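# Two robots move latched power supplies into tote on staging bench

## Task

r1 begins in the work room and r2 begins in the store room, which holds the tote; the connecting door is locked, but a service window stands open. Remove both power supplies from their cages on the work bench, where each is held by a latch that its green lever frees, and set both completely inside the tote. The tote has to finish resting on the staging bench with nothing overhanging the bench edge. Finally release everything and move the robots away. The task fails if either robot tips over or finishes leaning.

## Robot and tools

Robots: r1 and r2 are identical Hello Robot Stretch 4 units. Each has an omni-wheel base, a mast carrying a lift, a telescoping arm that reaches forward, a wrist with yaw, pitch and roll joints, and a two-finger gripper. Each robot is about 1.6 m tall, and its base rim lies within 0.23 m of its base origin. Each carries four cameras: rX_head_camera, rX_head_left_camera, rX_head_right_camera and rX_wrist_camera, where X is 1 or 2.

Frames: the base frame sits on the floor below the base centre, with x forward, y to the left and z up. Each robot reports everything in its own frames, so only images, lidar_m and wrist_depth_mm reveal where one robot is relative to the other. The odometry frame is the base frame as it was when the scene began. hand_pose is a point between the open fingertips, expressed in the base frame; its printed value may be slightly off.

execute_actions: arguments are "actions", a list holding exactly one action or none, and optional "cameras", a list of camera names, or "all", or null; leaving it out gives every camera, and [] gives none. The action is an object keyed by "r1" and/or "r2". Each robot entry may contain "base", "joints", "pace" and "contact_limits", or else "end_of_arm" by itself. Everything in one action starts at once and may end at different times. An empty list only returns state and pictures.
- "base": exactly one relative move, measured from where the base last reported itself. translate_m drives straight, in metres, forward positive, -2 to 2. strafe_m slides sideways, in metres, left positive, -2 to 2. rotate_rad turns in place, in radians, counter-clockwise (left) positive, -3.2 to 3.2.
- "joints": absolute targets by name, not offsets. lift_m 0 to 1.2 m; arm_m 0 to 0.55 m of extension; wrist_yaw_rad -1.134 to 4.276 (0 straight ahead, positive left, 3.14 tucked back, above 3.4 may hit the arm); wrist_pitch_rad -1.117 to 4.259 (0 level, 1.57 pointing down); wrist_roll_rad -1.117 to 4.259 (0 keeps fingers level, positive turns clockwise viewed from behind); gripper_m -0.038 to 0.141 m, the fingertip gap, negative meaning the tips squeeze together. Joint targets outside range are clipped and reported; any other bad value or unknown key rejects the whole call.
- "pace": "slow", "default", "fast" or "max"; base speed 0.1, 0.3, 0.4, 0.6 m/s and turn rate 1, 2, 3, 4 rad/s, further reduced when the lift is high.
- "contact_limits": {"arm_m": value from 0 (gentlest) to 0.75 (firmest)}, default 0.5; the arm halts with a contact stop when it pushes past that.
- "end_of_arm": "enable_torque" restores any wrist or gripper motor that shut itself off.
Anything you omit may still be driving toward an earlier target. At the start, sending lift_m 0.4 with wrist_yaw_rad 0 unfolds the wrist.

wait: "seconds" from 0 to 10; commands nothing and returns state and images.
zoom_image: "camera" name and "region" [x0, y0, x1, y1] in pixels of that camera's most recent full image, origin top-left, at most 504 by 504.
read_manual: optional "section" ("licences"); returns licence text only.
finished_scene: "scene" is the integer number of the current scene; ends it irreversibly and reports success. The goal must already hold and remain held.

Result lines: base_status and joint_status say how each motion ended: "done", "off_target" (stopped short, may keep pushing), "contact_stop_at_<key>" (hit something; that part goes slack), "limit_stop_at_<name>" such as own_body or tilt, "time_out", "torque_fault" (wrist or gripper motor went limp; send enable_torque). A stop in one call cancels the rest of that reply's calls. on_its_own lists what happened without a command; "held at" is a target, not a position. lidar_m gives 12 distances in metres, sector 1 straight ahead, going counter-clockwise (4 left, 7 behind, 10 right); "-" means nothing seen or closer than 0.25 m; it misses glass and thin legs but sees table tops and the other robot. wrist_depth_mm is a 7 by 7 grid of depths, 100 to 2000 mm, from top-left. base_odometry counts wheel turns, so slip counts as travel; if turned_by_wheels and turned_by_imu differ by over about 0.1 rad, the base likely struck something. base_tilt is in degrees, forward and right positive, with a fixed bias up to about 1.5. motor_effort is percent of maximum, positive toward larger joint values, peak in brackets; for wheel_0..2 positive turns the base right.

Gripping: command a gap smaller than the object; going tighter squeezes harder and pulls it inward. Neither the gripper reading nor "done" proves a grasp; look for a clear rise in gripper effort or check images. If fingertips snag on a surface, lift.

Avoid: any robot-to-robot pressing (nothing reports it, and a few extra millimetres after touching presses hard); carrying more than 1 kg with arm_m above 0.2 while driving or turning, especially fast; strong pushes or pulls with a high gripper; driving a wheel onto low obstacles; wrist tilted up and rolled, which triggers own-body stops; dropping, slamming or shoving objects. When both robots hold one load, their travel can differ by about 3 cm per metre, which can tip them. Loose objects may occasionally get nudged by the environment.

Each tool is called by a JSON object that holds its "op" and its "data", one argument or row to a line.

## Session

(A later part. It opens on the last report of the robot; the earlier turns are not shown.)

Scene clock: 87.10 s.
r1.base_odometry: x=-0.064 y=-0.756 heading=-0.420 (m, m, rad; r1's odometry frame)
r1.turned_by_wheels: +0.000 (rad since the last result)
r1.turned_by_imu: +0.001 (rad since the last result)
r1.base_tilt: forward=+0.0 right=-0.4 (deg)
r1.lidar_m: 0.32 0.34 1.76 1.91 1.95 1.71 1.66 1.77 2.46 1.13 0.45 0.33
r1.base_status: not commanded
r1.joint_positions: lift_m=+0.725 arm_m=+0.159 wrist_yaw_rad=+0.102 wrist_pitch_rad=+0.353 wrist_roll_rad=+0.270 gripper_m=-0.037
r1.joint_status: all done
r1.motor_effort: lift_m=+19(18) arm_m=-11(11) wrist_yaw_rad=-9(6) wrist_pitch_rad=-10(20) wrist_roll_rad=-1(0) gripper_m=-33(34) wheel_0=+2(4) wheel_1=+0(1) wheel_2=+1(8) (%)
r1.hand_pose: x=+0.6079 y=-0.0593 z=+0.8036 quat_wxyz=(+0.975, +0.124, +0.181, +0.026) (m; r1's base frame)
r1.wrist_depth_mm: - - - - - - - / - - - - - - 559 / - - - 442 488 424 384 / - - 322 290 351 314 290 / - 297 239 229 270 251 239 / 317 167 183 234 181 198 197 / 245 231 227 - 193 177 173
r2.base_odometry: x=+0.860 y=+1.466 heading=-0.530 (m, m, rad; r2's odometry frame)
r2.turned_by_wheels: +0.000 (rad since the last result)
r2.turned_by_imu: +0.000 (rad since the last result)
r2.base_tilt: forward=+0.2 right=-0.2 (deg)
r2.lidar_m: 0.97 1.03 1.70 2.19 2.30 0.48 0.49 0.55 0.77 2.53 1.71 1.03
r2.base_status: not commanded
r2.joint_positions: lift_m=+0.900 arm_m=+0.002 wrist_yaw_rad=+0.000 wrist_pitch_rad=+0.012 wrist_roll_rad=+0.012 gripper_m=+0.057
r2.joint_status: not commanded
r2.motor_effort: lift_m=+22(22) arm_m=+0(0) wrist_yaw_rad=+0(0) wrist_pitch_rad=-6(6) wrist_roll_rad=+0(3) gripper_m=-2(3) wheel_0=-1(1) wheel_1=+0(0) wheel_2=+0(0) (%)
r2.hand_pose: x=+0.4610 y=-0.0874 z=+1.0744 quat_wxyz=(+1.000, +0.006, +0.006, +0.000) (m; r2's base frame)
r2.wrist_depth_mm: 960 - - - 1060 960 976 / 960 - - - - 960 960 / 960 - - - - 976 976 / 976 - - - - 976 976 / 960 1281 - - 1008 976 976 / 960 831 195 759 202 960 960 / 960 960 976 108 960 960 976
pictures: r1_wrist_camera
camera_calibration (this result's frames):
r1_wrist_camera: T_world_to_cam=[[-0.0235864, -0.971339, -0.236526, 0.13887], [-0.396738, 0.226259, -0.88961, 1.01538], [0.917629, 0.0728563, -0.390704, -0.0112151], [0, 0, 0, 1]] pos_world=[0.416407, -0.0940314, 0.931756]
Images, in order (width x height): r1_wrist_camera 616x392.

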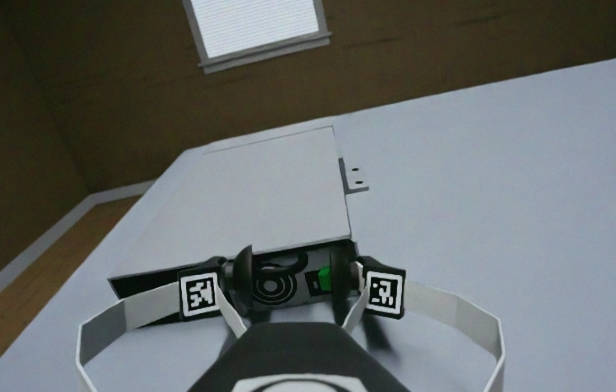

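{"op": "execute_actions", "data": {
  "actions": [
    {"r1":{"base":{"strafe_m":-0.004},"joints":{"arm_m":0.152},"pace":"slow"}}
  ],
  "cameras": ["r1_wrist_camera"]
}}

{"op": "zoom_image", "data": {
  "camera": "r1_wrist_camera",
  "region": [200, 210, 400, 330]
}}

Scene clock: 87.90 s.
r1.base_odometry: x=-0.065 y=-0.759 heading=-0.420 (m, m, rad; r1's odometry frame)
r1.turned_by_wheels: +0.001 (rad since the last result)
r1.turned_by_imu: +0.001 (rad since the last result)
r1.base_tilt: forward=+0.0 right=-0.4 (deg)
r1.lidar_m: 0.31 0.33 1.77 1.92 1.95 1.72 1.66 1.75 2.49 1.14 0.45 0.32
r1.base_status: done
r1.joint_positions: lift_m=+0.725 arm_m=+0.154 wrist_yaw_rad=+0.109 wrist_pitch_rad=+0.350 wrist_roll_rad=+0.270 gripper_m=-0.037
r1.joint_status: all done
r1.on_its_own: wrist_yaw_rad is at rest, and its effort (-26) is outside its rest range (-13 to +13)
r1.motor_effort: lift_m=+19(19) arm_m=-14(16) wrist_yaw_rad=-26(28) wrist_pitch_rad=+0(10) wrist_roll_rad=+0(4) gripper_m=-35(38) wheel_0=+4(5) wheel_1=-1(5) wheel_2=+9(8) (%)
r1.hand_pose: x=+0.6043 y=-0.0575 z=+0.8044 quat_wxyz=(+0.976, +0.123, +0.179, +0.030) (m; r1's base frame)
r1.wrist_depth_mm: - - - - - - - / - - - - - - 569 / - - - 442 496 430 387 / - - 330 294 353 322 294 / - 317 245 233 273 253 241 / 329 248 195 237 183 200 198 / 254 230 228 - 194 179 175
r2.base_odometry: x=+0.860 y=+1.466 heading=-0.530 (m, m, rad; r2's odometry frame)
r2.turned_by_wheels: +0.000 (rad since the last result)
r2.turned_by_imu: +0.000 (rad since the last result)
r2.base_tilt: forward=+0.1 right=-0.3 (deg)
r2.lidar_m: 0.96 1.02 1.75 2.22 2.29 0.53 0.49 0.55 0.72 2.52 1.73 1.02
r2.base_status: not commanded
r2.joint_positions: lift_m=+0.900 arm_m=+0.002 wrist_yaw_rad=+0.000 wrist_pitch_rad=+0.012 wrist_roll_rad=+0.012 gripper_m=+0.057
r2.joint_status: not commanded
r2.motor_effort: lift_m=+22(22) arm_m=+0(0) wrist_yaw_rad=+0(0) wrist_pitch_rad=-7(7) wrist_roll_rad=-1(2) gripper_m=-3(3) wheel_0=-1(1) wheel_1=+0(0) wheel_2=+0(0) (%)
r2.hand_pose: x=+0.4610 y=-0.0874 z=+1.0744 quat_wxyz=(+1.000, +0.006, +0.006, +0.000) (m; r2's base frame)
r2.wrist_depth_mm: 960 - - - 1060 976 960 / 946 - - - - 960 960 / 976 - - - - 960 960 / 960 - - - - 960 976 / 960 1255 - - 1008 976 960 / 976 831 195 759 202 976 976 / 960 976 960 108 976 976 960
pictures: r1_wrist_camera
camera_calibration (this result's frames):
r1_wrist_camera: T_world_to_cam=[[-0.0166448, -0.971405, -0.236843, 0.136779], [-0.39525, 0.223975, -0.890849, 1.01422], [0.918423, 0.0787843, -0.387676, -0.0102196], [0, 0, 0, 1]] pos_world=[0.412535, -0.0934873, 0.931954]
Images, in order (width x height): r1_wrist_camera 616x392.

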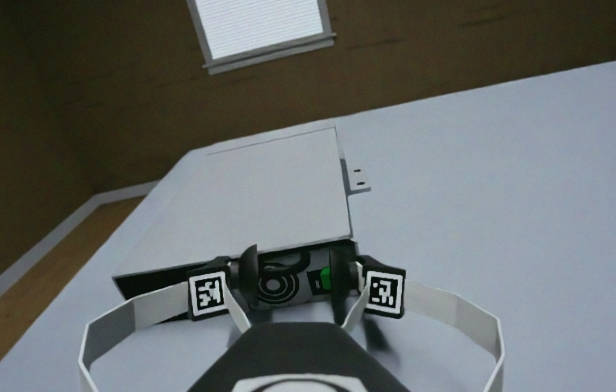

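Region (200, 210, 400, 330) of r1_wrist_camera's 616x392 image, scaled by 2.520; it fills the top 302 rows of this view, and the rest is white.

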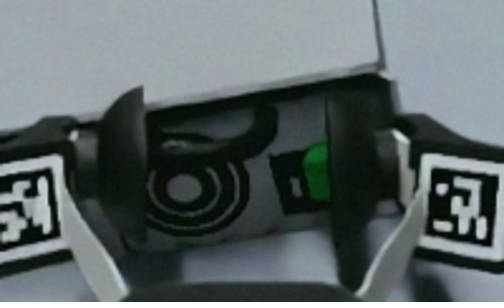

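It's moving a bit. Continue.

{"op": "execute_actions", "data": {
  "actions": [
    {"r1":{"joints":{"arm_m":0.147},"pace":"slow"}}
  ],
  "cameras": ["r1_wrist_camera"]
}}

{"op": "zoom_image", "data": {
  "camera": "r1_wrist_camera",
  "region": [200, 210, 400, 330]
}}

Scene clock: 88.77 s.
r1.base_odometry: x=-0.065 y=-0.759 heading=-0.419 (m, m, rad; r1's odometry frame)
r1.turned_by_wheels: +0.000 (rad since the last result)
r1.turned_by_imu: +0.000 (rad since the last result)
r1.base_tilt: forward=+0.0 right=-0.3 (deg)
r1.lidar_m: 0.32 0.34 1.76 1.90 1.97 1.72 1.65 1.77 2.45 1.09 0.43 0.32
r1.base_status: not commanded
r1.joint_positions: lift_m=+0.725 arm_m=+0.150 wrist_yaw_rad=+0.111 wrist_pitch_rad=+0.348 wrist_roll_rad=+0.271 gripper_m=-0.037
r1.joint_status: all done
r1.on_its_own: wrist_yaw_rad is at rest, and its effort (-32) is outside its rest range (-13 to +13)
r1.motor_effort: lift_m=+19(19) arm_m=-14(16) wrist_yaw_rad=-32(35) wrist_pitch_rad=+3(4) wrist_roll_rad=-3(4) gripper_m=-32(38) wheel_0=+3(4) wheel_1=+0(1) wheel_2=+9(9) (%)
r1.hand_pose: x=+0.5997 y=-0.0568 z=+0.8049 quat_wxyz=(+0.976, +0.123, +0.179, +0.031) (m; r1's base frame)
r1.wrist_depth_mm: - - - - - - - / - - - - - - 574 / - - - 449 500 433 392 / - - 332 291 357 322 296 / - 345 248 236 274 254 241 / 330 255 181 236 182 206 199 / 253 230 229 - 195 178 176
r2.base_odometry: x=+0.860 y=+1.466 heading=-0.530 (m, m, rad; r2's odometry frame)
r2.turned_by_wheels: +0.000 (rad since the last result)
r2.turned_by_imu: +0.000 (rad since the last result)
r2.base_tilt: forward=+0.1 right=-0.2 (deg)
r2.lidar_m: 0.96 1.02 1.75 2.20 2.29 0.53 0.49 0.51 0.74 2.52 1.71 1.00
r2.base_status: not commanded
r2.joint_positions: lift_m=+0.900 arm_m=+0.002 wrist_yaw_rad=+0.000 wrist_pitch_rad=+0.012 wrist_roll_rad=+0.012 gripper_m=+0.057
r2.joint_status: not commanded
r2.motor_effort: lift_m=+22(22) arm_m=+0(0) wrist_yaw_rad=+0(0) wrist_pitch_rad=-7(6) wrist_roll_rad=-2(4) gripper_m=-3(3) wheel_0=-1(1) wheel_1=+0(1) wheel_2=+0(0) (%)
r2.hand_pose: x=+0.4610 y=-0.0874 z=+1.0744 quat_wxyz=(+1.000, +0.006, +0.006, +0.000) (m; r2's base frame)
r2.wrist_depth_mm: 960 - - - 1060 960 960 / 976 - - - - 976 976 / 960 - - - - 960 976 / 960 - - - - 960 976 / 960 1281 - - 1008 960 976 / 960 831 195 759 202 976 960 / 960 960 976 108 960 976 976
pictures: r1_wrist_camera
camera_calibration (this result's frames):
r1_wrist_camera: T_world_to_cam=[[-0.014122, -0.971312, -0.23739, 0.136391], [-0.394224, 0.223591, -0.8914, 1.01248], [0.918906, 0.0809965, -0.386072, -0.00731239], [0, 0, 0, 1]] pos_world=[0.40779, -0.0933111, 0.93208]
Images, in order (width x height): r1_wrist_camera 616x392.

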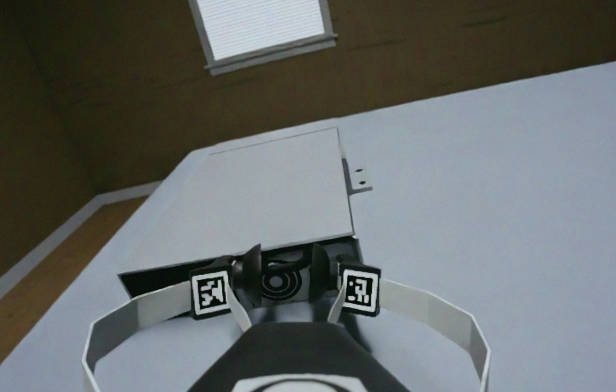

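Region (200, 210, 400, 330) of r1_wrist_camera's 616x392 image, scaled by 2.520; it fills the top 302 rows of this view, and the rest is white.

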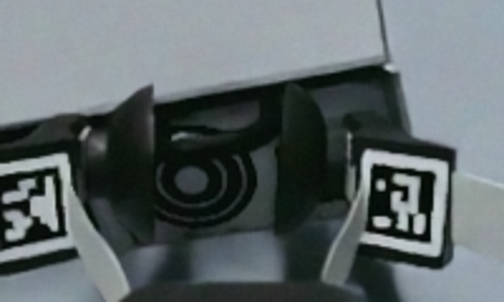

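{"op": "execute_actions", "data": {
  "actions": [
    {"r1":{"joints":{"gripper_m":0.03,"arm_m":0.135},"pace":"slow"}}
  ],
  "cameras": []
}}

{"op": "execute_actions", "data": {
  "actions": [
    {"r1":{"joints":{"gripper_m":0.1,"arm_m":0.09,"lift_m":0.735}}}
  ],
  "cameras": ["r1_wrist_camera"]
}}

{"op": "zoom_image", "data": {
  "camera": "r1_wrist_camera",
  "region": [220, 180, 400, 290]
}}

Scene clock: 91.30 s.
r1.base_odometry: x=-0.065 y=-0.759 heading=-0.421 (m, m, rad; r1's odometry frame)
r1.turned_by_wheels: -0.001 (rad since the last result)
r1.turned_by_imu: -0.001 (rad since the last result)
r1.base_tilt: forward=-0.1 right=-0.4 (deg)
r1.lidar_m: 0.32 0.33 1.75 1.91 1.97 1.70 1.66 1.77 2.48 1.14 0.44 0.33
r1.base_status: not commanded
r1.joint_positions: lift_m=+0.725 arm_m=+0.136 wrist_yaw_rad=+0.094 wrist_pitch_rad=+0.353 wrist_roll_rad=+0.270 gripper_m=+0.030
r1.joint_status: all done
r1.on_its_own: wrist_yaw_rad is at rest, and its effort (+15) is outside its rest range (-13 to +13)
r1.motor_effort: lift_m=+20(19) arm_m=-8(14) wrist_yaw_rad=+15(32) wrist_pitch_rad=-10(8) wrist_roll_rad=-2(3) gripper_m=+0(35) wheel_0=-1(4) wheel_1=+0(1) wheel_2=-1(9) (%)
r1.hand_pose: x=+0.5851 y=-0.0615 z=+0.8036 quat_wxyz=(+0.976, +0.124, +0.180, +0.022) (m; r1's base frame)
r1.wrist_depth_mm: - - - - - - - / - - - - - 647 564 / - - 699 459 492 427 384 / - - 327 307 353 317 294 / - 304 260 248 274 253 239 / 314 281 189 194 189 210 198 / 250 225 227 - 191 177 174
r2.base_odometry: x=+0.860 y=+1.466 heading=-0.530 (m, m, rad; r2's odometry frame)
r2.turned_by_wheels: +0.000 (rad since the last result)
r2.turned_by_imu: +0.001 (rad since the last result)
r2.base_tilt: forward=+0.2 right=-0.2 (deg)
r2.lidar_m: 0.95 0.99 1.71 2.21 2.28 0.50 0.50 0.53 0.76 2.49 1.72 1.03
r2.base_status: not commanded
r2.joint_positions: lift_m=+0.900 arm_m=+0.002 wrist_yaw_rad=+0.000 wrist_pitch_rad=+0.012 wrist_roll_rad=+0.012 gripper_m=+0.057
r2.joint_status: not commanded
r2.motor_effort: lift_m=+21(22) arm_m=-1(0) wrist_yaw_rad=+0(0) wrist_pitch_rad=-7(7) wrist_roll_rad=-2(2) gripper_m=-4(3) wheel_0=-1(1) wheel_1=+0(0) wheel_2=+0(0) (%)
r2.hand_pose: x=+0.4610 y=-0.0874 z=+1.0744 quat_wxyz=(+1.000, +0.006, +0.006, +0.000) (m; r2's base frame)
r2.wrist_depth_mm: 960 - - - 1060 976 976 / 960 - - - - 960 960 / 976 - - - - 976 976 / 960 - - - - 976 960 / 960 1281 - - 1008 960 960 / 960 820 195 768 202 976 991 / 960 960 960 108 976 976 976
pictures: none
No camera images: the call's "cameras" was empty. Leave "cameras" out to get every camera's image.

Scene clock: 92.83 s.
r1.base_odometry: x=-0.065 y=-0.759 heading=-0.420 (m, m, rad; r1's odometry frame)
r1.turned_by_wheels: +0.000 (rad since the last result)
r1.turned_by_imu: +0.000 (rad since the last result)
r1.base_tilt: forward=+0.0 right=-0.4 (deg)
r1.lidar_m: 0.32 0.33 1.75 1.91 1.98 1.72 1.66 1.75 2.46 1.13 0.44 0.33
r1.base_status: not commanded
r1.joint_positions: lift_m=+0.735 arm_m=+0.092 wrist_yaw_rad=+0.100 wrist_pitch_rad=+0.352 wrist_roll_rad=+0.270 gripper_m=+0.100
r1.joint_status: all done
r1.motor_effort: lift_m=+23(24) arm_m=-9(11) wrist_yaw_rad=-1(14) wrist_pitch_rad=-7(13) wrist_roll_rad=-2(1) gripper_m=+0(3) wheel_0=-1(1) wheel_1=+0(0) wheel_2=+0(1) (%)
r1.hand_pose: x=+0.5407 y=-0.0600 z=+0.8135 quat_wxyz=(+0.976, +0.124, +0.180, +0.025) (m; r1's base frame)
r1.wrist_depth_mm: - - - - - - - / - - - - - 699 591 / - - - 488 521 452 407 / - - 355 325 377 338 312 / - 373 309 301 289 266 252 / 960 281 258 250 223 220 211 / 265 244 241 - 205 189 184
r2.base_odometry: x=+0.860 y=+1.466 heading=-0.530 (m, m, rad; r2's odometry frame)
r2.turned_by_wheels: +0.000 (rad since the last result)
r2.turned_by_imu: +0.000 (rad since the last result)
r2.base_tilt: forward=+0.1 right=-0.2 (deg)
r2.lidar_m: 0.93 1.01 1.74 2.21 2.29 0.52 0.49 0.53 0.72 2.51 1.73 1.02
r2.base_status: not commanded
r2.joint_positions: lift_m=+0.900 arm_m=+0.002 wrist_yaw_rad=+0.000 wrist_pitch_rad=+0.012 wrist_roll_rad=+0.012 gripper_m=+0.057
r2.joint_status: not commanded
r2.motor_effort: lift_m=+22(22) arm_m=+0(0) wrist_yaw_rad=+0(0) wrist_pitch_rad=-7(7) wrist_roll_rad=-3(1) gripper_m=-3(3) wheel_0=-1(1) wheel_1=+0(0) wheel_2=+1(0) (%)
r2.hand_pose: x=+0.4610 y=-0.0874 z=+1.0744 quat_wxyz=(+1.000, +0.006, +0.006, +0.000) (m; r2's base frame)
r2.wrist_depth_mm: 960 - - - 1042 976 960 / 960 - - - - 960 960 / 960 - - - - 976 976 / 960 - - - - 960 976 / 976 1255 - - 991 960 976 / 960 831 194 768 202 976 976 / 960 960 976 108 976 976 976
pictures: r1_wrist_camera
camera_calibration (this result's frames):
r1_wrist_camera: T_world_to_cam=[[-0.0259414, -0.971227, -0.23674, 0.140385], [-0.395331, 0.227481, -0.889924, 0.997237], [0.918172, 0.0705048, -0.389858, 0.0533028], [0, 0, 0, 1]] pos_world=[0.34894, -0.0942655, 0.941481]
Images, in order (width x height): r1_wrist_camera 616x392.

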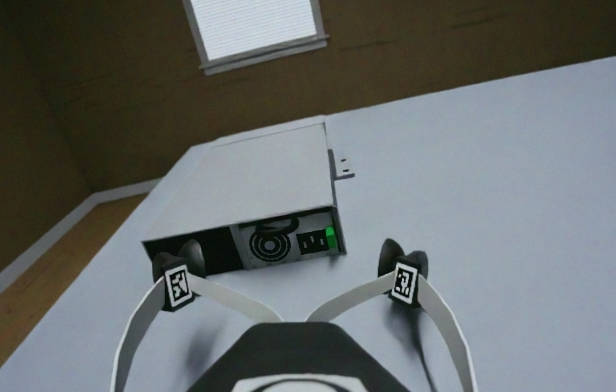

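Region (220, 180, 400, 290) of r1_wrist_camera's 616x392 image, scaled by 2.800.

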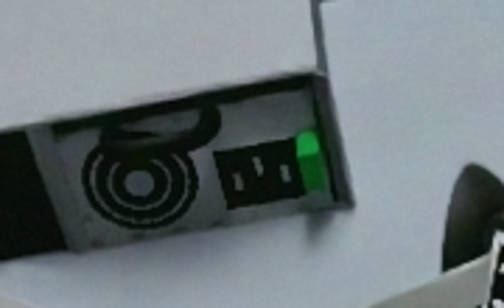

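{"op": "execute_actions", "data": {
  "actions": [
    {"r1":{"base":{"strafe_m":0.004},"joints":{"gripper_m":0.062,"arm_m":0.133,"lift_m":0.731}}}
  ],
  "cameras": ["r1_wrist_camera"]
}}

{"op": "zoom_image", "data": {
  "camera": "r1_wrist_camera",
  "region": [200, 210, 400, 330]
}}

Scene clock: 95.23 s.
r1.base_odometry: x=-0.064 y=-0.756 heading=-0.421 (m, m, rad; r1's odometry frame)
r1.turned_by_wheels: +0.000 (rad since the last result)
r1.turned_by_imu: +0.000 (rad since the last result)
r1.base_tilt: forward=-0.1 right=-0.3 (deg)
r1.lidar_m: 0.32 0.35 1.78 1.91 1.96 1.72 1.66 1.76 2.49 1.13 0.46 0.34
r1.base_status: done
r1.joint_positions: lift_m=+0.731 arm_m=+0.131 wrist_yaw_rad=+0.100 wrist_pitch_rad=+0.352 wrist_roll_rad=+0.270 gripper_m=+0.062
r1.joint_status: all done
r1.motor_effort: lift_m=+19(22) arm_m=+9(9) wrist_yaw_rad=-2(1) wrist_pitch_rad=-8(7) wrist_roll_rad=-2(3) gripper_m=-4(2) wheel_0=-1(5) wheel_1=-1(5) wheel_2=+0(1) (%)
r1.hand_pose: x=+0.5804 y=-0.0599 z=+0.8099 quat_wxyz=(+0.976, +0.124, +0.180, +0.025) (m; r1's base frame)
r1.wrist_depth_mm: - - - - - - - / - - - - - - 580 / - - - 473 517 442 397 / - - 345 314 368 330 303 / - 355 265 260 274 262 248 / 960 289 199 245 213 217 205 / 258 237 235 - 200 182 180
r2.base_odometry: x=+0.860 y=+1.466 heading=-0.530 (m, m, rad; r2's odometry frame)
r2.turned_by_wheels: +0.000 (rad since the last result)
r2.turned_by_imu: +0.001 (rad since the last result)
r2.base_tilt: forward=+0.1 right=-0.2 (deg)
r2.lidar_m: 0.95 1.02 1.73 2.20 2.30 0.53 0.48 0.52 0.73 2.51 1.70 1.01
r2.base_status: not commanded
r2.joint_positions: lift_m=+0.900 arm_m=+0.002 wrist_yaw_rad=+0.000 wrist_pitch_rad=+0.012 wrist_roll_rad=+0.012 gripper_m=+0.057
r2.joint_status: not commanded
r2.motor_effort: lift_m=+22(22) arm_m=+0(0) wrist_yaw_rad=+0(0) wrist_pitch_rad=-6(7) wrist_roll_rad=-3(2) gripper_m=-3(3) wheel_0=-1(1) wheel_1=+0(0) wheel_2=+0(0) (%)
r2.hand_pose: x=+0.4610 y=-0.0874 z=+1.0744 quat_wxyz=(+1.000, +0.006, +0.006, +0.000) (m; r2's base frame)
r2.wrist_depth_mm: 960 - - - 1060 976 960 / 960 - - - - 976 960 / 960 - - - - 976 976 / 960 - - - - 960 960 / 960 1281 - - 1025 960 976 / 960 831 195 759 202 960 976 / 960 976 976 108 976 976 976
pictures: r1_wrist_camera
camera_calibration (this result's frames):
r1_wrist_camera: T_world_to_cam=[[-0.0257297, -0.971231, -0.236747, 0.140499], [-0.395324, 0.227406, -0.889947, 1.00973], [0.918181, 0.0706937, -0.389802, 0.0153585], [0, 0, 0, 1]] pos_world=[0.388684, -0.0942481, 0.937857]
Images, in order (width x height): r1_wrist_camera 616x392.

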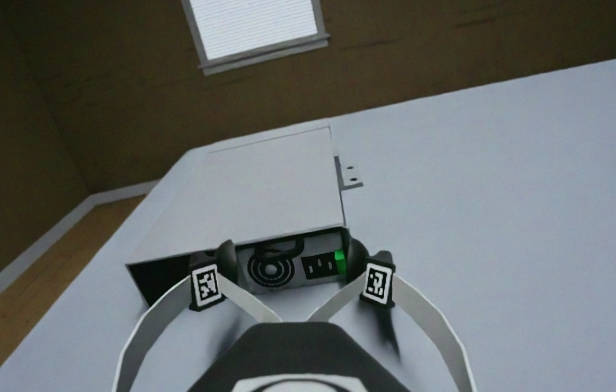

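Region (200, 210, 400, 330) of r1_wrist_camera's 616x392 image, scaled by 2.520; it fills the top 302 rows of this view, and the rest is white.

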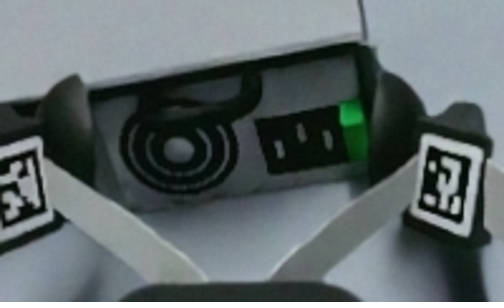

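{"op": "execute_actions", "data": {
  "actions": [
    {"r1":{"base":{"rotate_rad":-0.05},"joints":{"lift_m":0.96,"arm_m":0.11,"wrist_yaw_rad":0,"wrist_roll_rad":0.01,"gripper_m":0.07},"pace":"fast"}}
  ],
  "cameras": []
}}

{"op": "execute_actions", "data": {
  "actions": [
    {"r1":{"base":{"strafe_m":0.055},"joints":{"wrist_pitch_rad":1.5,"arm_m":0.38},"pace":"fast"}}
  ],
  "cameras": []
}}

{"op": "execute_actions", "data": {
  "actions": [
    {"r1":{"joints":{"lift_m":0.903}}}
  ],
  "cameras": ["r1_wrist_camera"]
}}

Scene clock: 97.57 s.
r1.base_odometry: x=-0.064 y=-0.756 heading=-0.471 (m, m, rad; r1's odometry frame)
r1.turned_by_wheels: -0.050 (rad since the last result)
r1.turned_by_imu: -0.050 (rad since the last result)
r1.base_tilt: forward=-0.1 right=-0.4 (deg)
r1.lidar_m: 0.31 0.32 1.77 1.77 1.94 1.72 1.66 1.72 2.37 1.35 0.48 0.32
r1.base_status: done
r1.joint_positions: lift_m=+0.960 arm_m=+0.112 wrist_yaw_rad=+0.000 wrist_pitch_rad=+0.352 wrist_roll_rad=+0.010 gripper_m=+0.070
r1.joint_status: all done
r1.motor_effort: lift_m=+22(22) arm_m=-9(10) wrist_yaw_rad=-2(8) wrist_pitch_rad=-7(7) wrist_roll_rad=-3(5) gripper_m=-2(1) wheel_0=+1(4) wheel_1=+1(3) wheel_2=+0(6) (%)
r1.hand_pose: x=+0.5533 y=-0.0874 z=+1.0385 quat_wxyz=(+0.985, +0.005, +0.175, -0.001) (m; r1's base frame)
r1.wrist_depth_mm: - - - - - - - / - - - - - - - / - - - - - - - / - - - - - - - / - 1921 615 732 707 741 750 / 1661 569 473 564 202 591 591 / 1308 442 442 - 508 488 496
r2.base_odometry: x=+0.860 y=+1.466 heading=-0.530 (m, m, rad; r2's odometry frame)
r2.turned_by_wheels: +0.000 (rad since the last result)
r2.turned_by_imu: +0.001 (rad since the last result)
r2.base_tilt: forward=+0.1 right=-0.2 (deg)
r2.lidar_m: 0.97 1.02 1.74 2.21 2.32 0.51 0.48 0.53 0.77 2.50 1.72 1.02
r2.base_status: not commanded
r2.joint_positions: lift_m=+0.900 arm_m=+0.002 wrist_yaw_rad=+0.000 wrist_pitch_rad=+0.012 wrist_roll_rad=+0.012 gripper_m=+0.057
r2.joint_status: not commanded
r2.motor_effort: lift_m=+22(22) arm_m=+0(0) wrist_yaw_rad=+0(0) wrist_pitch_rad=-6(6) wrist_roll_rad=-2(0) gripper_m=-3(3) wheel_0=-1(0) wheel_1=+0(0) wheel_2=+0(0) (%)
r2.hand_pose: x=+0.4610 y=-0.0874 z=+1.0744 quat_wxyz=(+1.000, +0.006, +0.006, +0.000) (m; r2's base frame)
r2.wrist_depth_mm: 976 - - - 1060 976 960 / 960 - - - - 960 960 / 960 - - - - 960 960 / 976 - - - - 976 976 / 960 1281 - - 991 960 976 / 976 820 195 759 202 976 976 / 960 960 976 108 976 976 976
pictures: none
No camera images: the call's "cameras" was empty. Leave "cameras" out to get every camera's image.

Scene clock: 99.20 s.
r1.base_odometry: x=-0.039 y=-0.707 heading=-0.471 (m, m, rad; r1's odometry frame)
r1.turned_by_wheels: +0.000 (rad since the last result)
r1.turned_by_imu: +0.000 (rad since the last result)
r1.base_tilt: forward=+0.0 right=-0.3 (deg)
r1.lidar_m: 0.30 0.33 1.71 1.74 1.88 1.75 1.66 1.73 2.35 1.34 0.48 0.33
r1.base_status: done
r1.joint_positions: lift_m=+0.960 arm_m=+0.378 wrist_yaw_rad=+0.000 wrist_pitch_rad=+1.500 wrist_roll_rad=+0.010 gripper_m=+0.070
r1.joint_status: all done
r1.motor_effort: lift_m=+22(22) arm_m=+9(8) wrist_yaw_rad=-2(0) wrist_pitch_rad=+0(5) wrist_roll_rad=+1(1) gripper_m=-2(2) wheel_0=+0(7) wheel_1=-1(9) wheel_2=+0(1) (%)
r1.hand_pose: x=+0.5697 y=-0.0874 z=+0.8503 quat_wxyz=(+0.732, +0.004, +0.682, -0.003) (m; r1's base frame)
r1.wrist_depth_mm: 304 263 264 267 317 320 325 / 304 263 265 268 317 322 327 / 304 262 265 268 317 322 324 / 303 306 272 268 315 320 325 / 303 307 307 312 317 320 325 / 303 304 309 310 202 322 324 / 303 303 309 - 317 319 325
r2.base_odometry: x=+0.860 y=+1.466 heading=-0.530 (m, m, rad; r2's odometry frame)
r2.turned_by_wheels: +0.000 (rad since the last result)
r2.turned_by_imu: +0.000 (rad since the last result)
r2.base_tilt: forward=+0.1 right=-0.3 (deg)
r2.lidar_m: 0.98 1.02 1.71 2.20 2.27 0.52 0.49 0.53 0.69 2.51 1.71 1.04
r2.base_status: not commanded
r2.joint_positions: lift_m=+0.900 arm_m=+0.002 wrist_yaw_rad=+0.000 wrist_pitch_rad=+0.012 wrist_roll_rad=+0.012 gripper_m=+0.057
r2.joint_status: not commanded
r2.motor_effort: lift_m=+22(22) arm_m=+0(0) wrist_yaw_rad=+0(0) wrist_pitch_rad=-6(7) wrist_roll_rad=-2(2) gripper_m=-3(3) wheel_0=-1(0) wheel_1=+0(0) wheel_2=+0(0) (%)
r2.hand_pose: x=+0.4610 y=-0.0874 z=+1.0744 quat_wxyz=(+1.000, +0.006, +0.006, +0.000) (m; r2's base frame)
r2.wrist_depth_mm: 976 - - - 1060 976 960 / 960 - - - - 960 976 / 960 - - - - 976 976 / 960 - - - - 960 976 / 976 1281 - - 1008 960 976 / 960 831 195 759 202 976 960 / 976 976 976 108 976 976 976
pictures: none
No camera images: the call's "cameras" was empty. Leave "cameras" out to get every camera's image.

Scene clock: 100.37 s.
r1.base_odometry: x=-0.039 y=-0.707 heading=-0.471 (m, m, rad; r1's odometry frame)
r1.turned_by_wheels: +0.000 (rad since the last result)
r1.turned_by_imu: +0.000 (rad since the last result)
r1.base_tilt: forward=+0.0 right=-0.4 (deg)
r1.lidar_m: 0.30 0.31 1.72 1.71 1.90 1.72 1.66 1.74 2.39 1.36 0.48 0.34
r1.base_status: not commanded
r1.joint_positions: lift_m=+0.903 arm_m=+0.378 wrist_yaw_rad=+0.000 wrist_pitch_rad=+1.500 wrist_roll_rad=+0.010 gripper_m=+0.070
r1.joint_status: all done
r1.motor_effort: lift_m=+18(20) arm_m=+9(9) wrist_yaw_rad=+0(2) wrist_pitch_rad=+0(0) wrist_roll_rad=+0(2) gripper_m=+0(2) wheel_0=+0(0) wheel_1=-1(1) wheel_2=+0(0) (%)
r1.hand_pose: x=+0.5697 y=-0.0874 z=+0.7937 quat_wxyz=(+0.732, +0.004, +0.682, -0.003) (m; r1's base frame)
r1.wrist_depth_mm: 249 206 209 211 260 264 267 / 248 206 208 211 260 264 266 / 247 206 210 211 260 263 267 / 248 251 210 211 260 264 266 / 248 252 254 257 259 264 266 / 249 251 253 256 202 264 266 / 249 251 253 - 262 264 266
r2.base_odometry: x=+0.860 y=+1.466 heading=-0.530 (m, m, rad; r2's odometry frame)
r2.turned_by_wheels: +0.000 (rad since the last result)
r2.turned_by_imu: +0.000 (rad since the last result)
r2.base_tilt: forward=+0.1 right=-0.2 (deg)
r2.lidar_m: 0.97 1.00 1.75 2.21 2.32 0.52 0.49 0.54 0.76 2.51 1.70 1.03
r2.base_status: not commanded
r2.joint_positions: lift_m=+0.900 arm_m=+0.002 wrist_yaw_rad=+0.000 wrist_pitch_rad=+0.012 wrist_roll_rad=+0.012 gripper_m=+0.057
r2.joint_status: not commanded
r2.motor_effort: lift_m=+22(22) arm_m=+0(1) wrist_yaw_rad=+0(0) wrist_pitch_rad=-6(7) wrist_roll_rad=-4(3) gripper_m=-3(3) wheel_0=-1(1) wheel_1=+0(0) wheel_2=+0(0) (%)
r2.hand_pose: x=+0.4610 y=-0.0874 z=+1.0744 quat_wxyz=(+1.000, +0.006, +0.006, +0.000) (m; r2's base frame)
r2.wrist_depth_mm: 960 - - - 1078 960 976 / 960 - - - - 960 976 / 960 - - - - 976 976 / 976 - - - - 960 976 / 976 1308 - - 1008 960 976 / 960 831 195 759 202 976 976 / 960 976 960 108 976 976 976
pictures: r1_wrist_camera
camera_calibration (this result's frames):
r1_wrist_camera: T_world_to_cam=[[-0.00980991, -0.999414, 0.0328024, -0.115777], [-0.999508, 0.00882315, -0.0300926, 0.640013], [0.0297855, -0.0330815, -0.999009, 1.00139], [0, 0, 0, 1]] pos_world=[0.608735, -0.0882291, 1.02345]
Images, in order (width x height): r1_wrist_camera 616x392.

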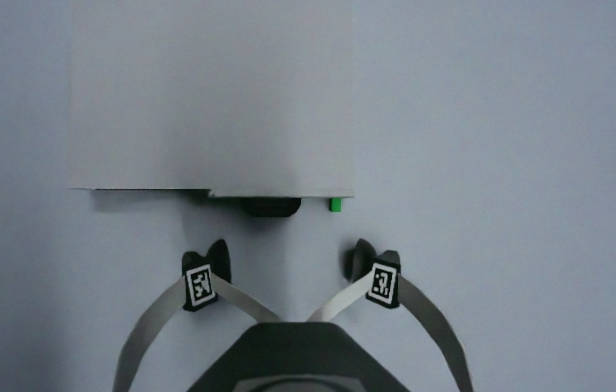

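{"op": "execute_actions", "data": {
  "actions": [
    {"r1":{"base":{"strafe_m":0.004},"joints":{"arm_m":0.405,"lift_m":0.901},"pace":"slow","contact_limits":{"arm_m":0.15}}}
  ],
  "cameras": []
}}

{"op": "execute_actions", "data": {
  "actions": [
    {"r1":{"joints":{"gripper_m":0.04,"lift_m":0.897}}}
  ],
  "cameras": ["r1_wrist_camera"]
}}

{"op": "execute_actions", "data": {
  "actions": [
    {"r1":{"joints":{"arm_m":0.413},"pace":"slow","contact_limits":{"arm_m":0.2}}}
  ],
  "cameras": ["r1_wrist_camera"]
}}

{"op": "zoom_image", "data": {
  "camera": "r1_wrist_camera",
  "region": [200, 210, 400, 330]
}}

Scene clock: 101.93 s.
r1.base_odometry: x=-0.037 y=-0.703 heading=-0.471 (m, m, rad; r1's odometry frame)
r1.turned_by_wheels: +0.000 (rad since the last result)
r1.turned_by_imu: +0.000 (rad since the last result)
r1.base_tilt: forward=-0.1 right=-0.4 (deg)
r1.lidar_m: 0.31 0.33 1.68 1.72 1.89 1.75 1.66 1.72 2.36 1.34 0.48 0.32
r1.base_status: done
r1.joint_positions: lift_m=+0.901 arm_m=+0.403 wrist_yaw_rad=+0.000 wrist_pitch_rad=+1.500 wrist_roll_rad=+0.010 gripper_m=+0.070
r1.joint_status: all done
r1.motor_effort: lift_m=+18(19) arm_m=+9(11) wrist_yaw_rad=-2(2) wrist_pitch_rad=+0(0) wrist_roll_rad=-1(1) gripper_m=-2(3) wheel_0=-2(2) wheel_1=+2(4) wheel_2=+0(1) (%)
r1.contact_limits: arm_m 0.15
r1.hand_pose: x=+0.5947 y=-0.0874 z=+0.7917 quat_wxyz=(+0.732, +0.004, +0.682, -0.003) (m; r1's base frame)
r1.wrist_depth_mm: 247 205 208 210 258 262 265 / 247 204 208 210 257 260 263 / 247 206 208 209 259 262 264 / 246 204 207 209 259 260 264 / 246 249 215 230 257 263 264 / 247 248 251 254 202 262 264 / 246 250 251 - 257 260 264
r2.base_odometry: x=+0.860 y=+1.466 heading=-0.530 (m, m, rad; r2's odometry frame)
r2.turned_by_wheels: +0.000 (rad since the last result)
r2.turned_by_imu: +0.000 (rad since the last result)
r2.base_tilt: forward=+0.1 right=-0.3 (deg)
r2.lidar_m: 0.95 1.01 1.75 2.19 2.31 0.51 0.50 0.56 0.74 2.51 1.71 1.02
r2.base_status: not commanded
r2.joint_positions: lift_m=+0.900 arm_m=+0.002 wrist_yaw_rad=+0.000 wrist_pitch_rad=+0.012 wrist_roll_rad=+0.012 gripper_m=+0.057
r2.joint_status: not commanded
r2.motor_effort: lift_m=+22(22) arm_m=+0(0) wrist_yaw_rad=+0(0) wrist_pitch_rad=-7(7) wrist_roll_rad=-4(0) gripper_m=-2(2) wheel_0=-1(1) wheel_1=+0(0) wheel_2=+0(0) (%)
r2.hand_pose: x=+0.4610 y=-0.0874 z=+1.0744 quat_wxyz=(+1.000, +0.006, +0.006, +0.000) (m; r2's base frame)
r2.wrist_depth_mm: 960 - - - 1060 976 976 / 976 - - - - 960 960 / 960 - - - - 976 976 / 960 - - - - 960 976 / 960 1281 - - 991 960 976 / 976 831 195 759 202 976 976 / 960 960 976 108 976 976 976
pictures: none
No camera images: the call's "cameras" was empty. Leave "cameras" out to get every camera's image.

Scene clock: 103.00 s.
r1.base_odometry: x=-0.037 y=-0.703 heading=-0.471 (m, m, rad; r1's odometry frame)
r1.turned_by_wheels: +0.000 (rad since the last result)
r1.turned_by_imu: +0.000 (rad since the last result)
r1.base_tilt: forward=+0.0 right=-0.4 (deg)
r1.lidar_m: 0.30 0.32 1.69 1.73 1.90 1.73 1.65 1.72 2.38 1.34 0.46 0.34
r1.base_status: not commanded
r1.joint_positions: lift_m=+0.897 arm_m=+0.403 wrist_yaw_rad=+0.000 wrist_pitch_rad=+1.500 wrist_roll_rad=+0.010 gripper_m=+0.040
r1.joint_status: all done
r1.motor_effort: lift_m=+18(18) arm_m=+9(9) wrist_yaw_rad=-2(3) wrist_pitch_rad=-1(1) wrist_roll_rad=-2(1) gripper_m=-4(6) wheel_0=-2(2) wheel_1=+2(2) wheel_2=+0(0) (%)
r1.hand_pose: x=+0.5947 y=-0.0874 z=+0.7876 quat_wxyz=(+0.732, +0.004, +0.682, -0.003) (m; r1's base frame)
r1.wrist_depth_mm: 241 201 203 205 254 257 262 / 242 200 203 206 255 257 260 / 241 200 203 205 254 257 259 / 241 200 203 206 254 257 259 / 240 245 212 213 253 255 259 / 243 244 196 249 198 257 259 / 242 244 247 - 253 256 259
r2.base_odometry: x=+0.860 y=+1.466 heading=-0.530 (m, m, rad; r2's odometry frame)
r2.turned_by_wheels: +0.000 (rad since the last result)
r2.turned_by_imu: +0.000 (rad since the last result)
r2.base_tilt: forward=+0.1 right=-0.2 (deg)
r2.lidar_m: 0.95 0.99 1.69 2.18 2.30 0.53 0.49 0.54 0.74 2.48 1.69 1.01
r2.base_status: not commanded
r2.joint_positions: lift_m=+0.900 arm_m=+0.002 wrist_yaw_rad=+0.000 wrist_pitch_rad=+0.012 wrist_roll_rad=+0.012 gripper_m=+0.057
r2.joint_status: not commanded
r2.motor_effort: lift_m=+22(22) arm_m=+0(0) wrist_yaw_rad=+0(0) wrist_pitch_rad=-7(7) wrist_roll_rad=+0(1) gripper_m=-3(3) wheel_0=+0(1) wheel_1=+0(0) wheel_2=+0(0) (%)
r2.hand_pose: x=+0.4610 y=-0.0874 z=+1.0744 quat_wxyz=(+1.000, +0.006, +0.006, +0.000) (m; r2's base frame)
r2.wrist_depth_mm: 960 - - - 1060 960 960 / 960 - - - - 960 960 / 960 - - - - 976 976 / 976 - - - - 960 960 / 960 1308 - - 1008 976 960 / 960 831 195 759 202 976 976 / 960 960 960 108 976 960 976
pictures: r1_wrist_camera
camera_calibration (this result's frames):
r1_wrist_camera: T_world_to_cam=[[-0.0100744, -0.999411, 0.0328029, -0.115183], [-0.999507, 0.00908933, -0.0300406, 0.664735], [0.0297248, -0.0330893, -0.99901, 0.994657], [0, 0, 0, 1]] pos_world=[0.633681, -0.088245, 1.01742]
Images, in order (width x height): r1_wrist_camera 616x392.

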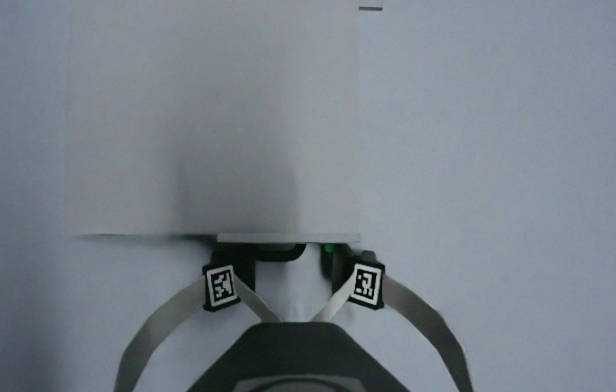

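Scene clock: 103.87 s.
r1.base_odometry: x=-0.037 y=-0.703 heading=-0.471 (m, m, rad; r1's odometry frame)
r1.turned_by_wheels: +0.000 (rad since the last result)
r1.turned_by_imu: +0.000 (rad since the last result)
r1.base_tilt: forward=-0.1 right=-0.3 (deg)
r1.lidar_m: 0.31 0.33 1.68 1.74 1.88 1.73 1.67 1.74 2.36 1.33 0.46 0.34
r1.base_status: not commanded
r1.joint_positions: lift_m=+0.897 arm_m=+0.411 wrist_yaw_rad=-0.003 wrist_pitch_rad=+1.509 wrist_roll_rad=+0.010 gripper_m=+0.040
r1.joint_status: all done
r1.on_its_own: wrist_pitch_rad is at rest, and its effort (-25) is outside its rest range (-23 to +23)
r1.motor_effort: lift_m=+19(18) arm_m=+12(10) wrist_yaw_rad=+7(8) wrist_pitch_rad=-25(24) wrist_roll_rad=-2(2) gripper_m=-5(6) wheel_0=-2(2) wheel_1=+2(2) wheel_2=-2(2) (%)
r1.contact_limits: arm_m 0.2
r1.hand_pose: x=+0.5995 y=-0.0875 z=+0.7875 quat_wxyz=(+0.729, +0.005, +0.685, -0.005) (m; r1's base frame)
r1.wrist_depth_mm: 239 198 200 203 254 255 257 / 240 198 201 204 252 256 257 / 240 198 201 203 252 255 257 / 241 199 202 204 253 256 257 / 241 244 202 211 253 256 259 / 242 244 198 250 192 256 259 / 242 244 247 - 253 256 260
r2.base_odometry: x=+0.860 y=+1.466 heading=-0.530 (m, m, rad; r2's odometry frame)
r2.turned_by_wheels: +0.000 (rad since the last result)
r2.turned_by_imu: +0.000 (rad since the last result)
r2.base_tilt: forward=+0.2 right=-0.2 (deg)
r2.lidar_m: 0.97 1.03 1.74 2.21 2.32 0.52 0.48 0.54 0.77 2.50 1.72 1.01
r2.base_status: not commanded
r2.joint_positions: lift_m=+0.900 arm_m=+0.002 wrist_yaw_rad=+0.000 wrist_pitch_rad=+0.012 wrist_roll_rad=+0.012 gripper_m=+0.057
r2.joint_status: not commanded
r2.motor_effort: lift_m=+22(22) arm_m=-1(0) wrist_yaw_rad=+0(0) wrist_pitch_rad=-7(7) wrist_roll_rad=-2(2) gripper_m=-3(2) wheel_0=-1(1) wheel_1=+0(0) wheel_2=+0(0) (%)
r2.hand_pose: x=+0.4610 y=-0.0874 z=+1.0744 quat_wxyz=(+1.000, +0.006, +0.006, +0.000) (m; r2's base frame)
r2.wrist_depth_mm: 960 - - - 1060 960 960 / 960 - - - - 976 960 / 960 - - - - 960 960 / 960 - - - - 976 960 / 960 1255 - - 1008 976 976 / 960 831 195 759 202 976 960 / 960 960 976 108 976 976 976
pictures: r1_wrist_camera
camera_calibration (this result's frames):
r1_wrist_camera: T_world_to_cam=[[-0.0128236, -0.999377, 0.032889, -0.1136], [-0.999699, 0.0121255, -0.0213379, 0.663067], [0.0209258, -0.0331527, -0.999231, 0.999789], [0, 0, 0, 1]] pos_world=[0.640489, -0.0884235, 1.0169]
Images, in order (width x height): r1_wrist_camera 616x392.

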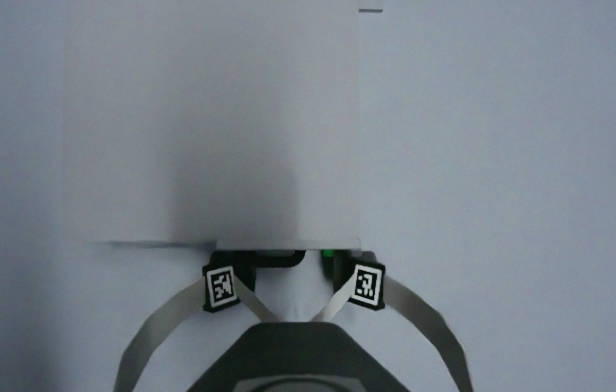

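Region (200, 210, 400, 330) of r1_wrist_camera's 616x392 image, scaled by 2.520; it fills the top 302 rows of this view, and the rest is white.

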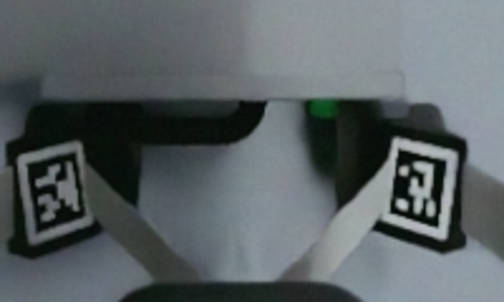

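{"op": "execute_actions", "data": {
  "actions": [
    {"r1":{"joints":{"gripper_m":0.0,"lift_m":0.889},"pace":"slow"}}
  ],
  "cameras": ["r1_wrist_camera"]
}}

{"op": "execute_actions", "data": {
  "actions": [
    {"r1":{"joints":{"gripper_m":-0.038,"lift_m":0.88},"pace":"slow"}}
  ],
  "cameras": ["r1_wrist_camera"]
}}

{"op": "zoom_image", "data": {
  "camera": "r1_wrist_camera",
  "region": [200, 210, 400, 330]
}}

Scene clock: 105.80 s.
r1.base_odometry: x=-0.037 y=-0.703 heading=-0.471 (m, m, rad; r1's odometry frame)
r1.turned_by_wheels: +0.000 (rad since the last result)
r1.turned_by_imu: +0.000 (rad since the last result)
r1.base_tilt: forward=-0.1 right=-0.4 (deg)
r1.lidar_m: 0.32 0.34 1.71 1.72 1.90 1.73 1.66 1.71 2.35 1.32 0.46 0.34
r1.base_status: not commanded
r1.joint_positions: lift_m=+0.889 arm_m=+0.411 wrist_yaw_rad=-0.003 wrist_pitch_rad=+1.506 wrist_roll_rad=+0.011 gripper_m=+0.001
r1.joint_status: all done
r1.motor_effort: lift_m=+20(19) arm_m=+10(11) wrist_yaw_rad=+7(9) wrist_pitch_rad=-18(27) wrist_roll_rad=-4(5) gripper_m=-20(19) wheel_0=-2(2) wheel_1=+1(2) wheel_2=-3(3) (%)
r1.hand_pose: x=+0.6005 y=-0.0875 z=+0.7794 quat_wxyz=(+0.730, +0.005, +0.684, -0.005) (m; r1's base frame)
r1.wrist_depth_mm: 189 190 193 195 244 246 249 / 189 190 193 195 243 247 249 / 210 190 192 195 243 247 250 / 211 190 193 195 244 247 250 / 233 235 193 196 244 247 251 / 233 235 188 240 187 247 251 / 233 236 237 - 245 248 251
r2.base_odometry: x=+0.860 y=+1.466 heading=-0.530 (m, m, rad; r2's odometry frame)
r2.turned_by_wheels: +0.000 (rad since the last result)
r2.turned_by_imu: +0.000 (rad since the last result)
r2.base_tilt: forward=+0.1 right=-0.2 (deg)
r2.lidar_m: 0.97 1.01 1.69 2.20 2.31 0.53 0.49 0.52 0.72 2.52 1.73 1.01
r2.base_status: not commanded
r2.joint_positions: lift_m=+0.900 arm_m=+0.002 wrist_yaw_rad=+0.000 wrist_pitch_rad=+0.012 wrist_roll_rad=+0.012 gripper_m=+0.057
r2.joint_status: not commanded
r2.motor_effort: lift_m=+21(22) arm_m=+0(0) wrist_yaw_rad=+0(0) wrist_pitch_rad=-7(6) wrist_roll_rad=-4(0) gripper_m=-3(4) wheel_0=+0(1) wheel_1=-1(0) wheel_2=-1(1) (%)
r2.hand_pose: x=+0.4610 y=-0.0874 z=+1.0744 quat_wxyz=(+1.000, +0.006, +0.006, +0.000) (m; r2's base frame)
r2.wrist_depth_mm: 960 - - - 1060 960 960 / 960 - - - - 976 960 / 960 - - - - 960 960 / 960 - - - - 960 976 / 960 1255 - - 1008 960 976 / 960 842 195 759 202 976 976 / 976 976 960 108 976 976 960
pictures: r1_wrist_camera
camera_calibration (this result's frames):
r1_wrist_camera: T_world_to_cam=[[-0.013815, -0.999366, 0.0328137, -0.112672], [-0.999623, 0.0130246, -0.0241809, 0.666144], [0.0237382, -0.0331354, -0.999169, 0.989966], [0, 0, 0, 1]] pos_world=[0.640836, -0.0884743, 1.00895]
Images, in order (width x height): r1_wrist_camera 616x392.

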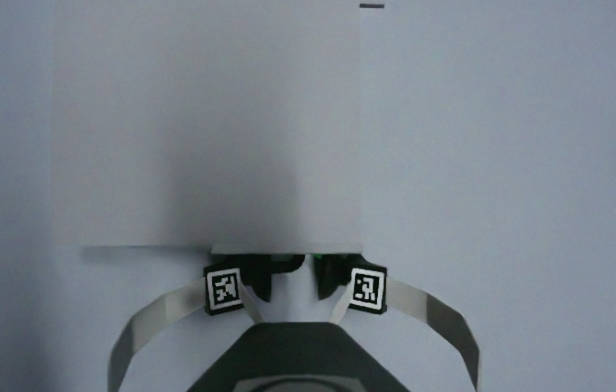

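Scene clock: 107.23 s.
r1.base_odometry: x=-0.037 y=-0.703 heading=-0.471 (m, m, rad; r1's odometry frame)
r1.turned_by_wheels: +0.000 (rad since the last result)
r1.turned_by_imu: +0.000 (rad since the last result)
r1.base_tilt: forward=-0.1 right=-0.4 (deg)
r1.lidar_m: 0.30 0.32 1.71 1.73 1.89 1.74 1.65 1.73 2.35 1.34 0.48 0.33
r1.base_status: not commanded
r1.joint_positions: lift_m=+0.880 arm_m=+0.411 wrist_yaw_rad=-0.004 wrist_pitch_rad=+1.507 wrist_roll_rad=+0.011 gripper_m=-0.037
r1.joint_status: all done
r1.motor_effort: lift_m=+19(20) arm_m=+10(11) wrist_yaw_rad=+11(11) wrist_pitch_rad=-21(26) wrist_roll_rad=-6(4) gripper_m=-25(27) wheel_0=-3(3) wheel_1=+1(1) wheel_2=-4(4) (%)
r1.hand_pose: x=+0.6000 y=-0.0875 z=+0.7704 quat_wxyz=(+0.729, +0.005, +0.684, -0.005) (m; r1's base frame)
r1.wrist_depth_mm: 179 181 183 185 235 237 239 / 180 181 184 185 234 236 240 / 180 181 183 186 236 237 240 / 180 182 183 186 236 238 240 / 224 227 184 187 235 239 241 / 224 226 184 232 185 238 241 / 224 226 229 - 236 239 240
r2.base_odometry: x=+0.860 y=+1.466 heading=-0.530 (m, m, rad; r2's odometry frame)
r2.turned_by_wheels: +0.000 (rad since the last result)
r2.turned_by_imu: +0.000 (rad since the last result)
r2.base_tilt: forward=+0.1 right=-0.2 (deg)
r2.lidar_m: 0.95 1.00 1.73 2.22 2.28 0.53 0.49 0.55 0.71 2.51 1.72 1.03
r2.base_status: not commanded
r2.joint_positions: lift_m=+0.900 arm_m=+0.002 wrist_yaw_rad=+0.000 wrist_pitch_rad=+0.012 wrist_roll_rad=+0.012 gripper_m=+0.057
r2.joint_status: not commanded
r2.motor_effort: lift_m=+22(22) arm_m=-1(0) wrist_yaw_rad=+0(0) wrist_pitch_rad=-6(7) wrist_roll_rad=-1(2) gripper_m=-3(2) wheel_0=-1(1) wheel_1=+0(0) wheel_2=+0(0) (%)
r2.hand_pose: x=+0.4610 y=-0.0874 z=+1.0744 quat_wxyz=(+1.000, +0.006, +0.006, +0.000) (m; r2's base frame)
r2.wrist_depth_mm: 960 - - - 1060 960 976 / 960 - - - - 960 976 / 976 - - - - 976 976 / 960 - - - - 960 976 / 960 1255 - - 1008 976 960 / 960 831 195 759 202 976 976 / 976 976 960 108 976 976 976
pictures: r1_wrist_camera
camera_calibration (this result's frames):
r1_wrist_camera: T_world_to_cam=[[-0.014937, -0.99935, 0.0328148, -0.111725], [-0.999636, 0.0141885, -0.0229254, 0.664625], [0.0224449, -0.0331453, -0.999198, 0.981759], [0, 0, 0, 1]] pos_world=[0.640679, -0.0885417, 0.999875]
Images, in order (width x height): r1_wrist_camera 616x392.

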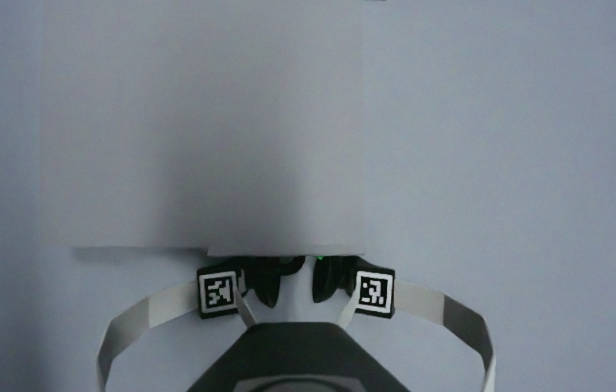

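Region (200, 210, 400, 330) of r1_wrist_camera's 616x392 image, scaled by 2.520; it fills the top 302 rows of this view, and the rest is white.

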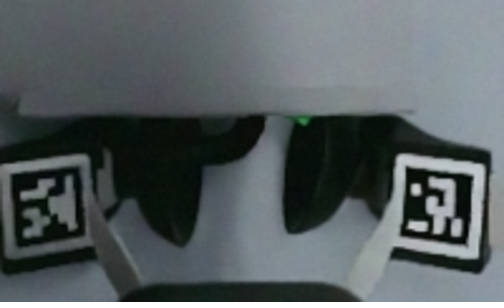

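{"op": "execute_actions", "data": {
  "actions": [
    {"r1":{"joints":{"arm_m":0.398},"pace":"slow"}}
  ],
  "cameras": ["r1_wrist_camera"]
}}

{"op": "zoom_image", "data": {
  "camera": "r1_wrist_camera",
  "region": [200, 210, 400, 330]
}}

Scene clock: 108.43 s.
r1.base_odometry: x=-0.037 y=-0.703 heading=-0.472 (m, m, rad; r1's odometry frame)
r1.turned_by_wheels: -0.001 (rad since the last result)
r1.turned_by_imu: -0.001 (rad since the last result)
r1.base_tilt: forward=-0.1 right=-0.4 (deg)
r1.lidar_m: 0.30 0.30 1.71 1.72 1.88 1.74 1.66 1.74 2.34 1.36 0.49 0.34
r1.base_status: not commanded
r1.joint_positions: lift_m=+0.880 arm_m=+0.400 wrist_yaw_rad=-0.001 wrist_pitch_rad=+1.497 wrist_roll_rad=+0.011 gripper_m=-0.037
r1.joint_status: all done
r1.motor_effort: lift_m=+20(20) arm_m=-10(10) wrist_yaw_rad=+0(11) wrist_pitch_rad=+8(21) wrist_roll_rad=-2(2) gripper_m=-22(25) wheel_0=-13(13) wheel_1=-2(2) wheel_2=-7(7) (%)
r1.hand_pose: x=+0.5919 y=-0.0874 z=+0.7705 quat_wxyz=(+0.733, +0.004, +0.681, -0.004) (m; r1's base frame)
r1.wrist_depth_mm: 182 185 187 190 239 243 245 / 183 184 187 190 240 243 245 / 182 183 187 189 239 242 245 / 182 185 187 189 238 243 245 / 225 229 191 190 238 242 246 / 225 227 180 201 183 240 244 / 224 227 229 - 239 240 245
r2.base_odometry: x=+0.860 y=+1.466 heading=-0.530 (m, m, rad; r2's odometry frame)
r2.turned_by_wheels: +0.000 (rad since the last result)
r2.turned_by_imu: +0.000 (rad since the last result)
r2.base_tilt: forward=+0.1 right=-0.2 (deg)
r2.lidar_m: 0.98 1.05 1.74 2.19 2.29 0.52 0.47 0.53 0.73 2.52 1.72 1.01
r2.base_status: not commanded
r2.joint_positions: lift_m=+0.900 arm_m=+0.002 wrist_yaw_rad=+0.000 wrist_pitch_rad=+0.012 wrist_roll_rad=+0.012 gripper_m=+0.057
r2.joint_status: not commanded
r2.motor_effort: lift_m=+22(22) arm_m=+0(0) wrist_yaw_rad=+0(0) wrist_pitch_rad=-7(6) wrist_roll_rad=-4(3) gripper_m=-2(4) wheel_0=-1(1) wheel_1=+0(0) wheel_2=+0(0) (%)
r2.hand_pose: x=+0.4610 y=-0.0874 z=+1.0744 quat_wxyz=(+1.000, +0.006, +0.006, +0.000) (m; r2's base frame)
r2.wrist_depth_mm: 960 - - - 1060 960 976 / 960 - - - - 976 976 / 960 - - - - 976 976 / 960 - - - - 976 976 / 960 1281 - - 1008 976 976 / 960 831 195 759 202 976 976 / 960 960 976 108 976 976 976
pictures: r1_wrist_camera
camera_calibration (this result's frames):
r1_wrist_camera: T_world_to_cam=[[-0.0114548, -0.999398, 0.0327404, -0.113802], [-0.999401, 0.0103733, -0.0330139, 0.663815], [0.0326544, -0.0330989, -0.998918, 0.975867], [0, 0, 0, 1]] pos_world=[0.630247, -0.0883196, 1.00045]
Images, in order (width x height): r1_wrist_camera 616x392.

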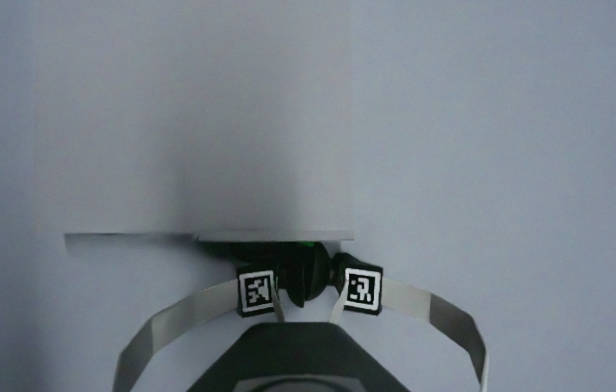

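Region (200, 210, 400, 330) of r1_wrist_camera's 616x392 image, scaled by 2.520; it fills the top 302 rows of this view, and the rest is white.

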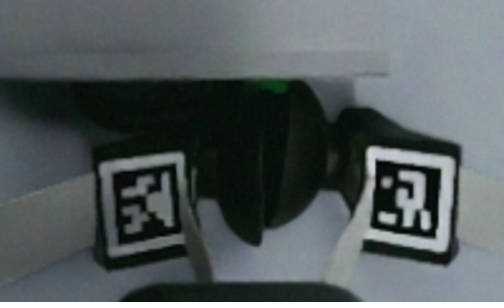

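{"op": "execute_actions", "data": {
  "actions": [
    {"r1":{"base":{"strafe_m":-0.006},"joints":{"arm_m":0.39},"pace":"slow"}}
  ],
  "cameras": ["r1_wrist_camera"]
}}

{"op": "zoom_image", "data": {
  "camera": "r1_wrist_camera",
  "region": [200, 210, 400, 330]
}}

Scene clock: 109.53 s.
r1.base_odometry: x=-0.040 y=-0.709 heading=-0.472 (m, m, rad; r1's odometry frame)
r1.turned_by_wheels: +0.000 (rad since the last result)
r1.turned_by_imu: +0.000 (rad since the last result)
r1.base_tilt: forward=-0.1 right=-0.4 (deg)
r1.lidar_m: 0.31 0.34 1.71 1.71 1.90 1.73 1.66 1.72 2.35 1.34 0.46 0.35
r1.base_status: done
r1.joint_positions: lift_m=+0.880 arm_m=+0.392 wrist_yaw_rad=+0.000 wrist_pitch_rad=+1.500 wrist_roll_rad=+0.010 gripper_m=-0.037
r1.joint_status: all done
r1.motor_effort: lift_m=+20(20) arm_m=-9(9) wrist_yaw_rad=-1(0) wrist_pitch_rad=-2(9) wrist_roll_rad=-2(3) gripper_m=-21(21) wheel_0=-1(11) wheel_1=+0(7) wheel_2=+1(5) (%)
r1.hand_pose: x=+0.5830 y=-0.0874 z=+0.7705 quat_wxyz=(+0.732, +0.004, +0.682, -0.004) (m; r1's base frame)
r1.wrist_depth_mm: 182 184 186 189 238 241 242 / 182 185 186 189 237 240 243 / 182 185 186 188 237 240 242 / 182 184 186 187 237 240 243 / 226 229 230 216 237 240 242 / 226 229 182 201 180 239 241 / 225 228 231 - 237 238 242
r2.base_odometry: x=+0.860 y=+1.466 heading=-0.530 (m, m, rad; r2's odometry frame)
r2.turned_by_wheels: +0.000 (rad since the last result)
r2.turned_by_imu: +0.000 (rad since the last result)
r2.base_tilt: forward=+0.1 right=-0.2 (deg)
r2.lidar_m: 0.96 1.01 1.70 2.22 2.29 0.53 0.47 0.52 0.74 2.51 1.68 1.01
r2.base_status: not commanded
r2.joint_positions: lift_m=+0.900 arm_m=+0.002 wrist_yaw_rad=+0.000 wrist_pitch_rad=+0.012 wrist_roll_rad=+0.012 gripper_m=+0.057
r2.joint_status: not commanded
r2.motor_effort: lift_m=+22(22) arm_m=+0(0) wrist_yaw_rad=+0(0) wrist_pitch_rad=-7(6) wrist_roll_rad=-4(2) gripper_m=-3(4) wheel_0=-1(1) wheel_1=+0(0) wheel_2=+0(0) (%)
r2.hand_pose: x=+0.4610 y=-0.0874 z=+1.0744 quat_wxyz=(+1.000, +0.006, +0.006, +0.000) (m; r2's base frame)
r2.wrist_depth_mm: 960 - - - 1060 960 960 / 960 - - - - 976 960 / 960 - - - - 960 960 / 960 - - - - 976 960 / 960 1255 - - 991 960 976 / 976 831 195 768 202 960 976 / 960 976 960 108 960 976 976
pictures: r1_wrist_camera
camera_calibration (this result's frames):
r1_wrist_camera: T_world_to_cam=[[-0.010488, -0.999407, 0.0327872, -0.114489], [-0.999499, 0.00949821, -0.0302004, 0.652719], [0.0298711, -0.0330875, -0.999006, 0.977791], [0, 0, 0, 1]] pos_world=[0.621983, -0.0882685, 1.00029]
Images, in order (width x height): r1_wrist_camera 616x392.

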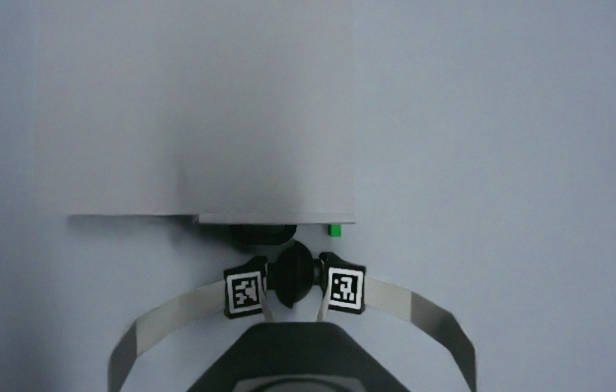

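Region (200, 210, 400, 330) of r1_wrist_camera's 616x392 image, scaled by 2.520; it fills the top 302 rows of this view, and the rest is white.

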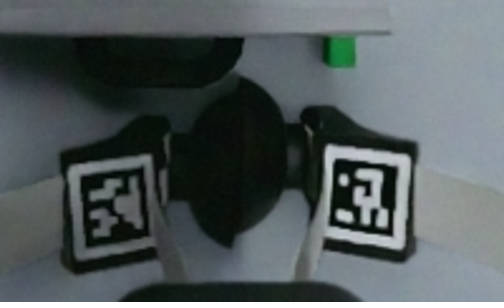

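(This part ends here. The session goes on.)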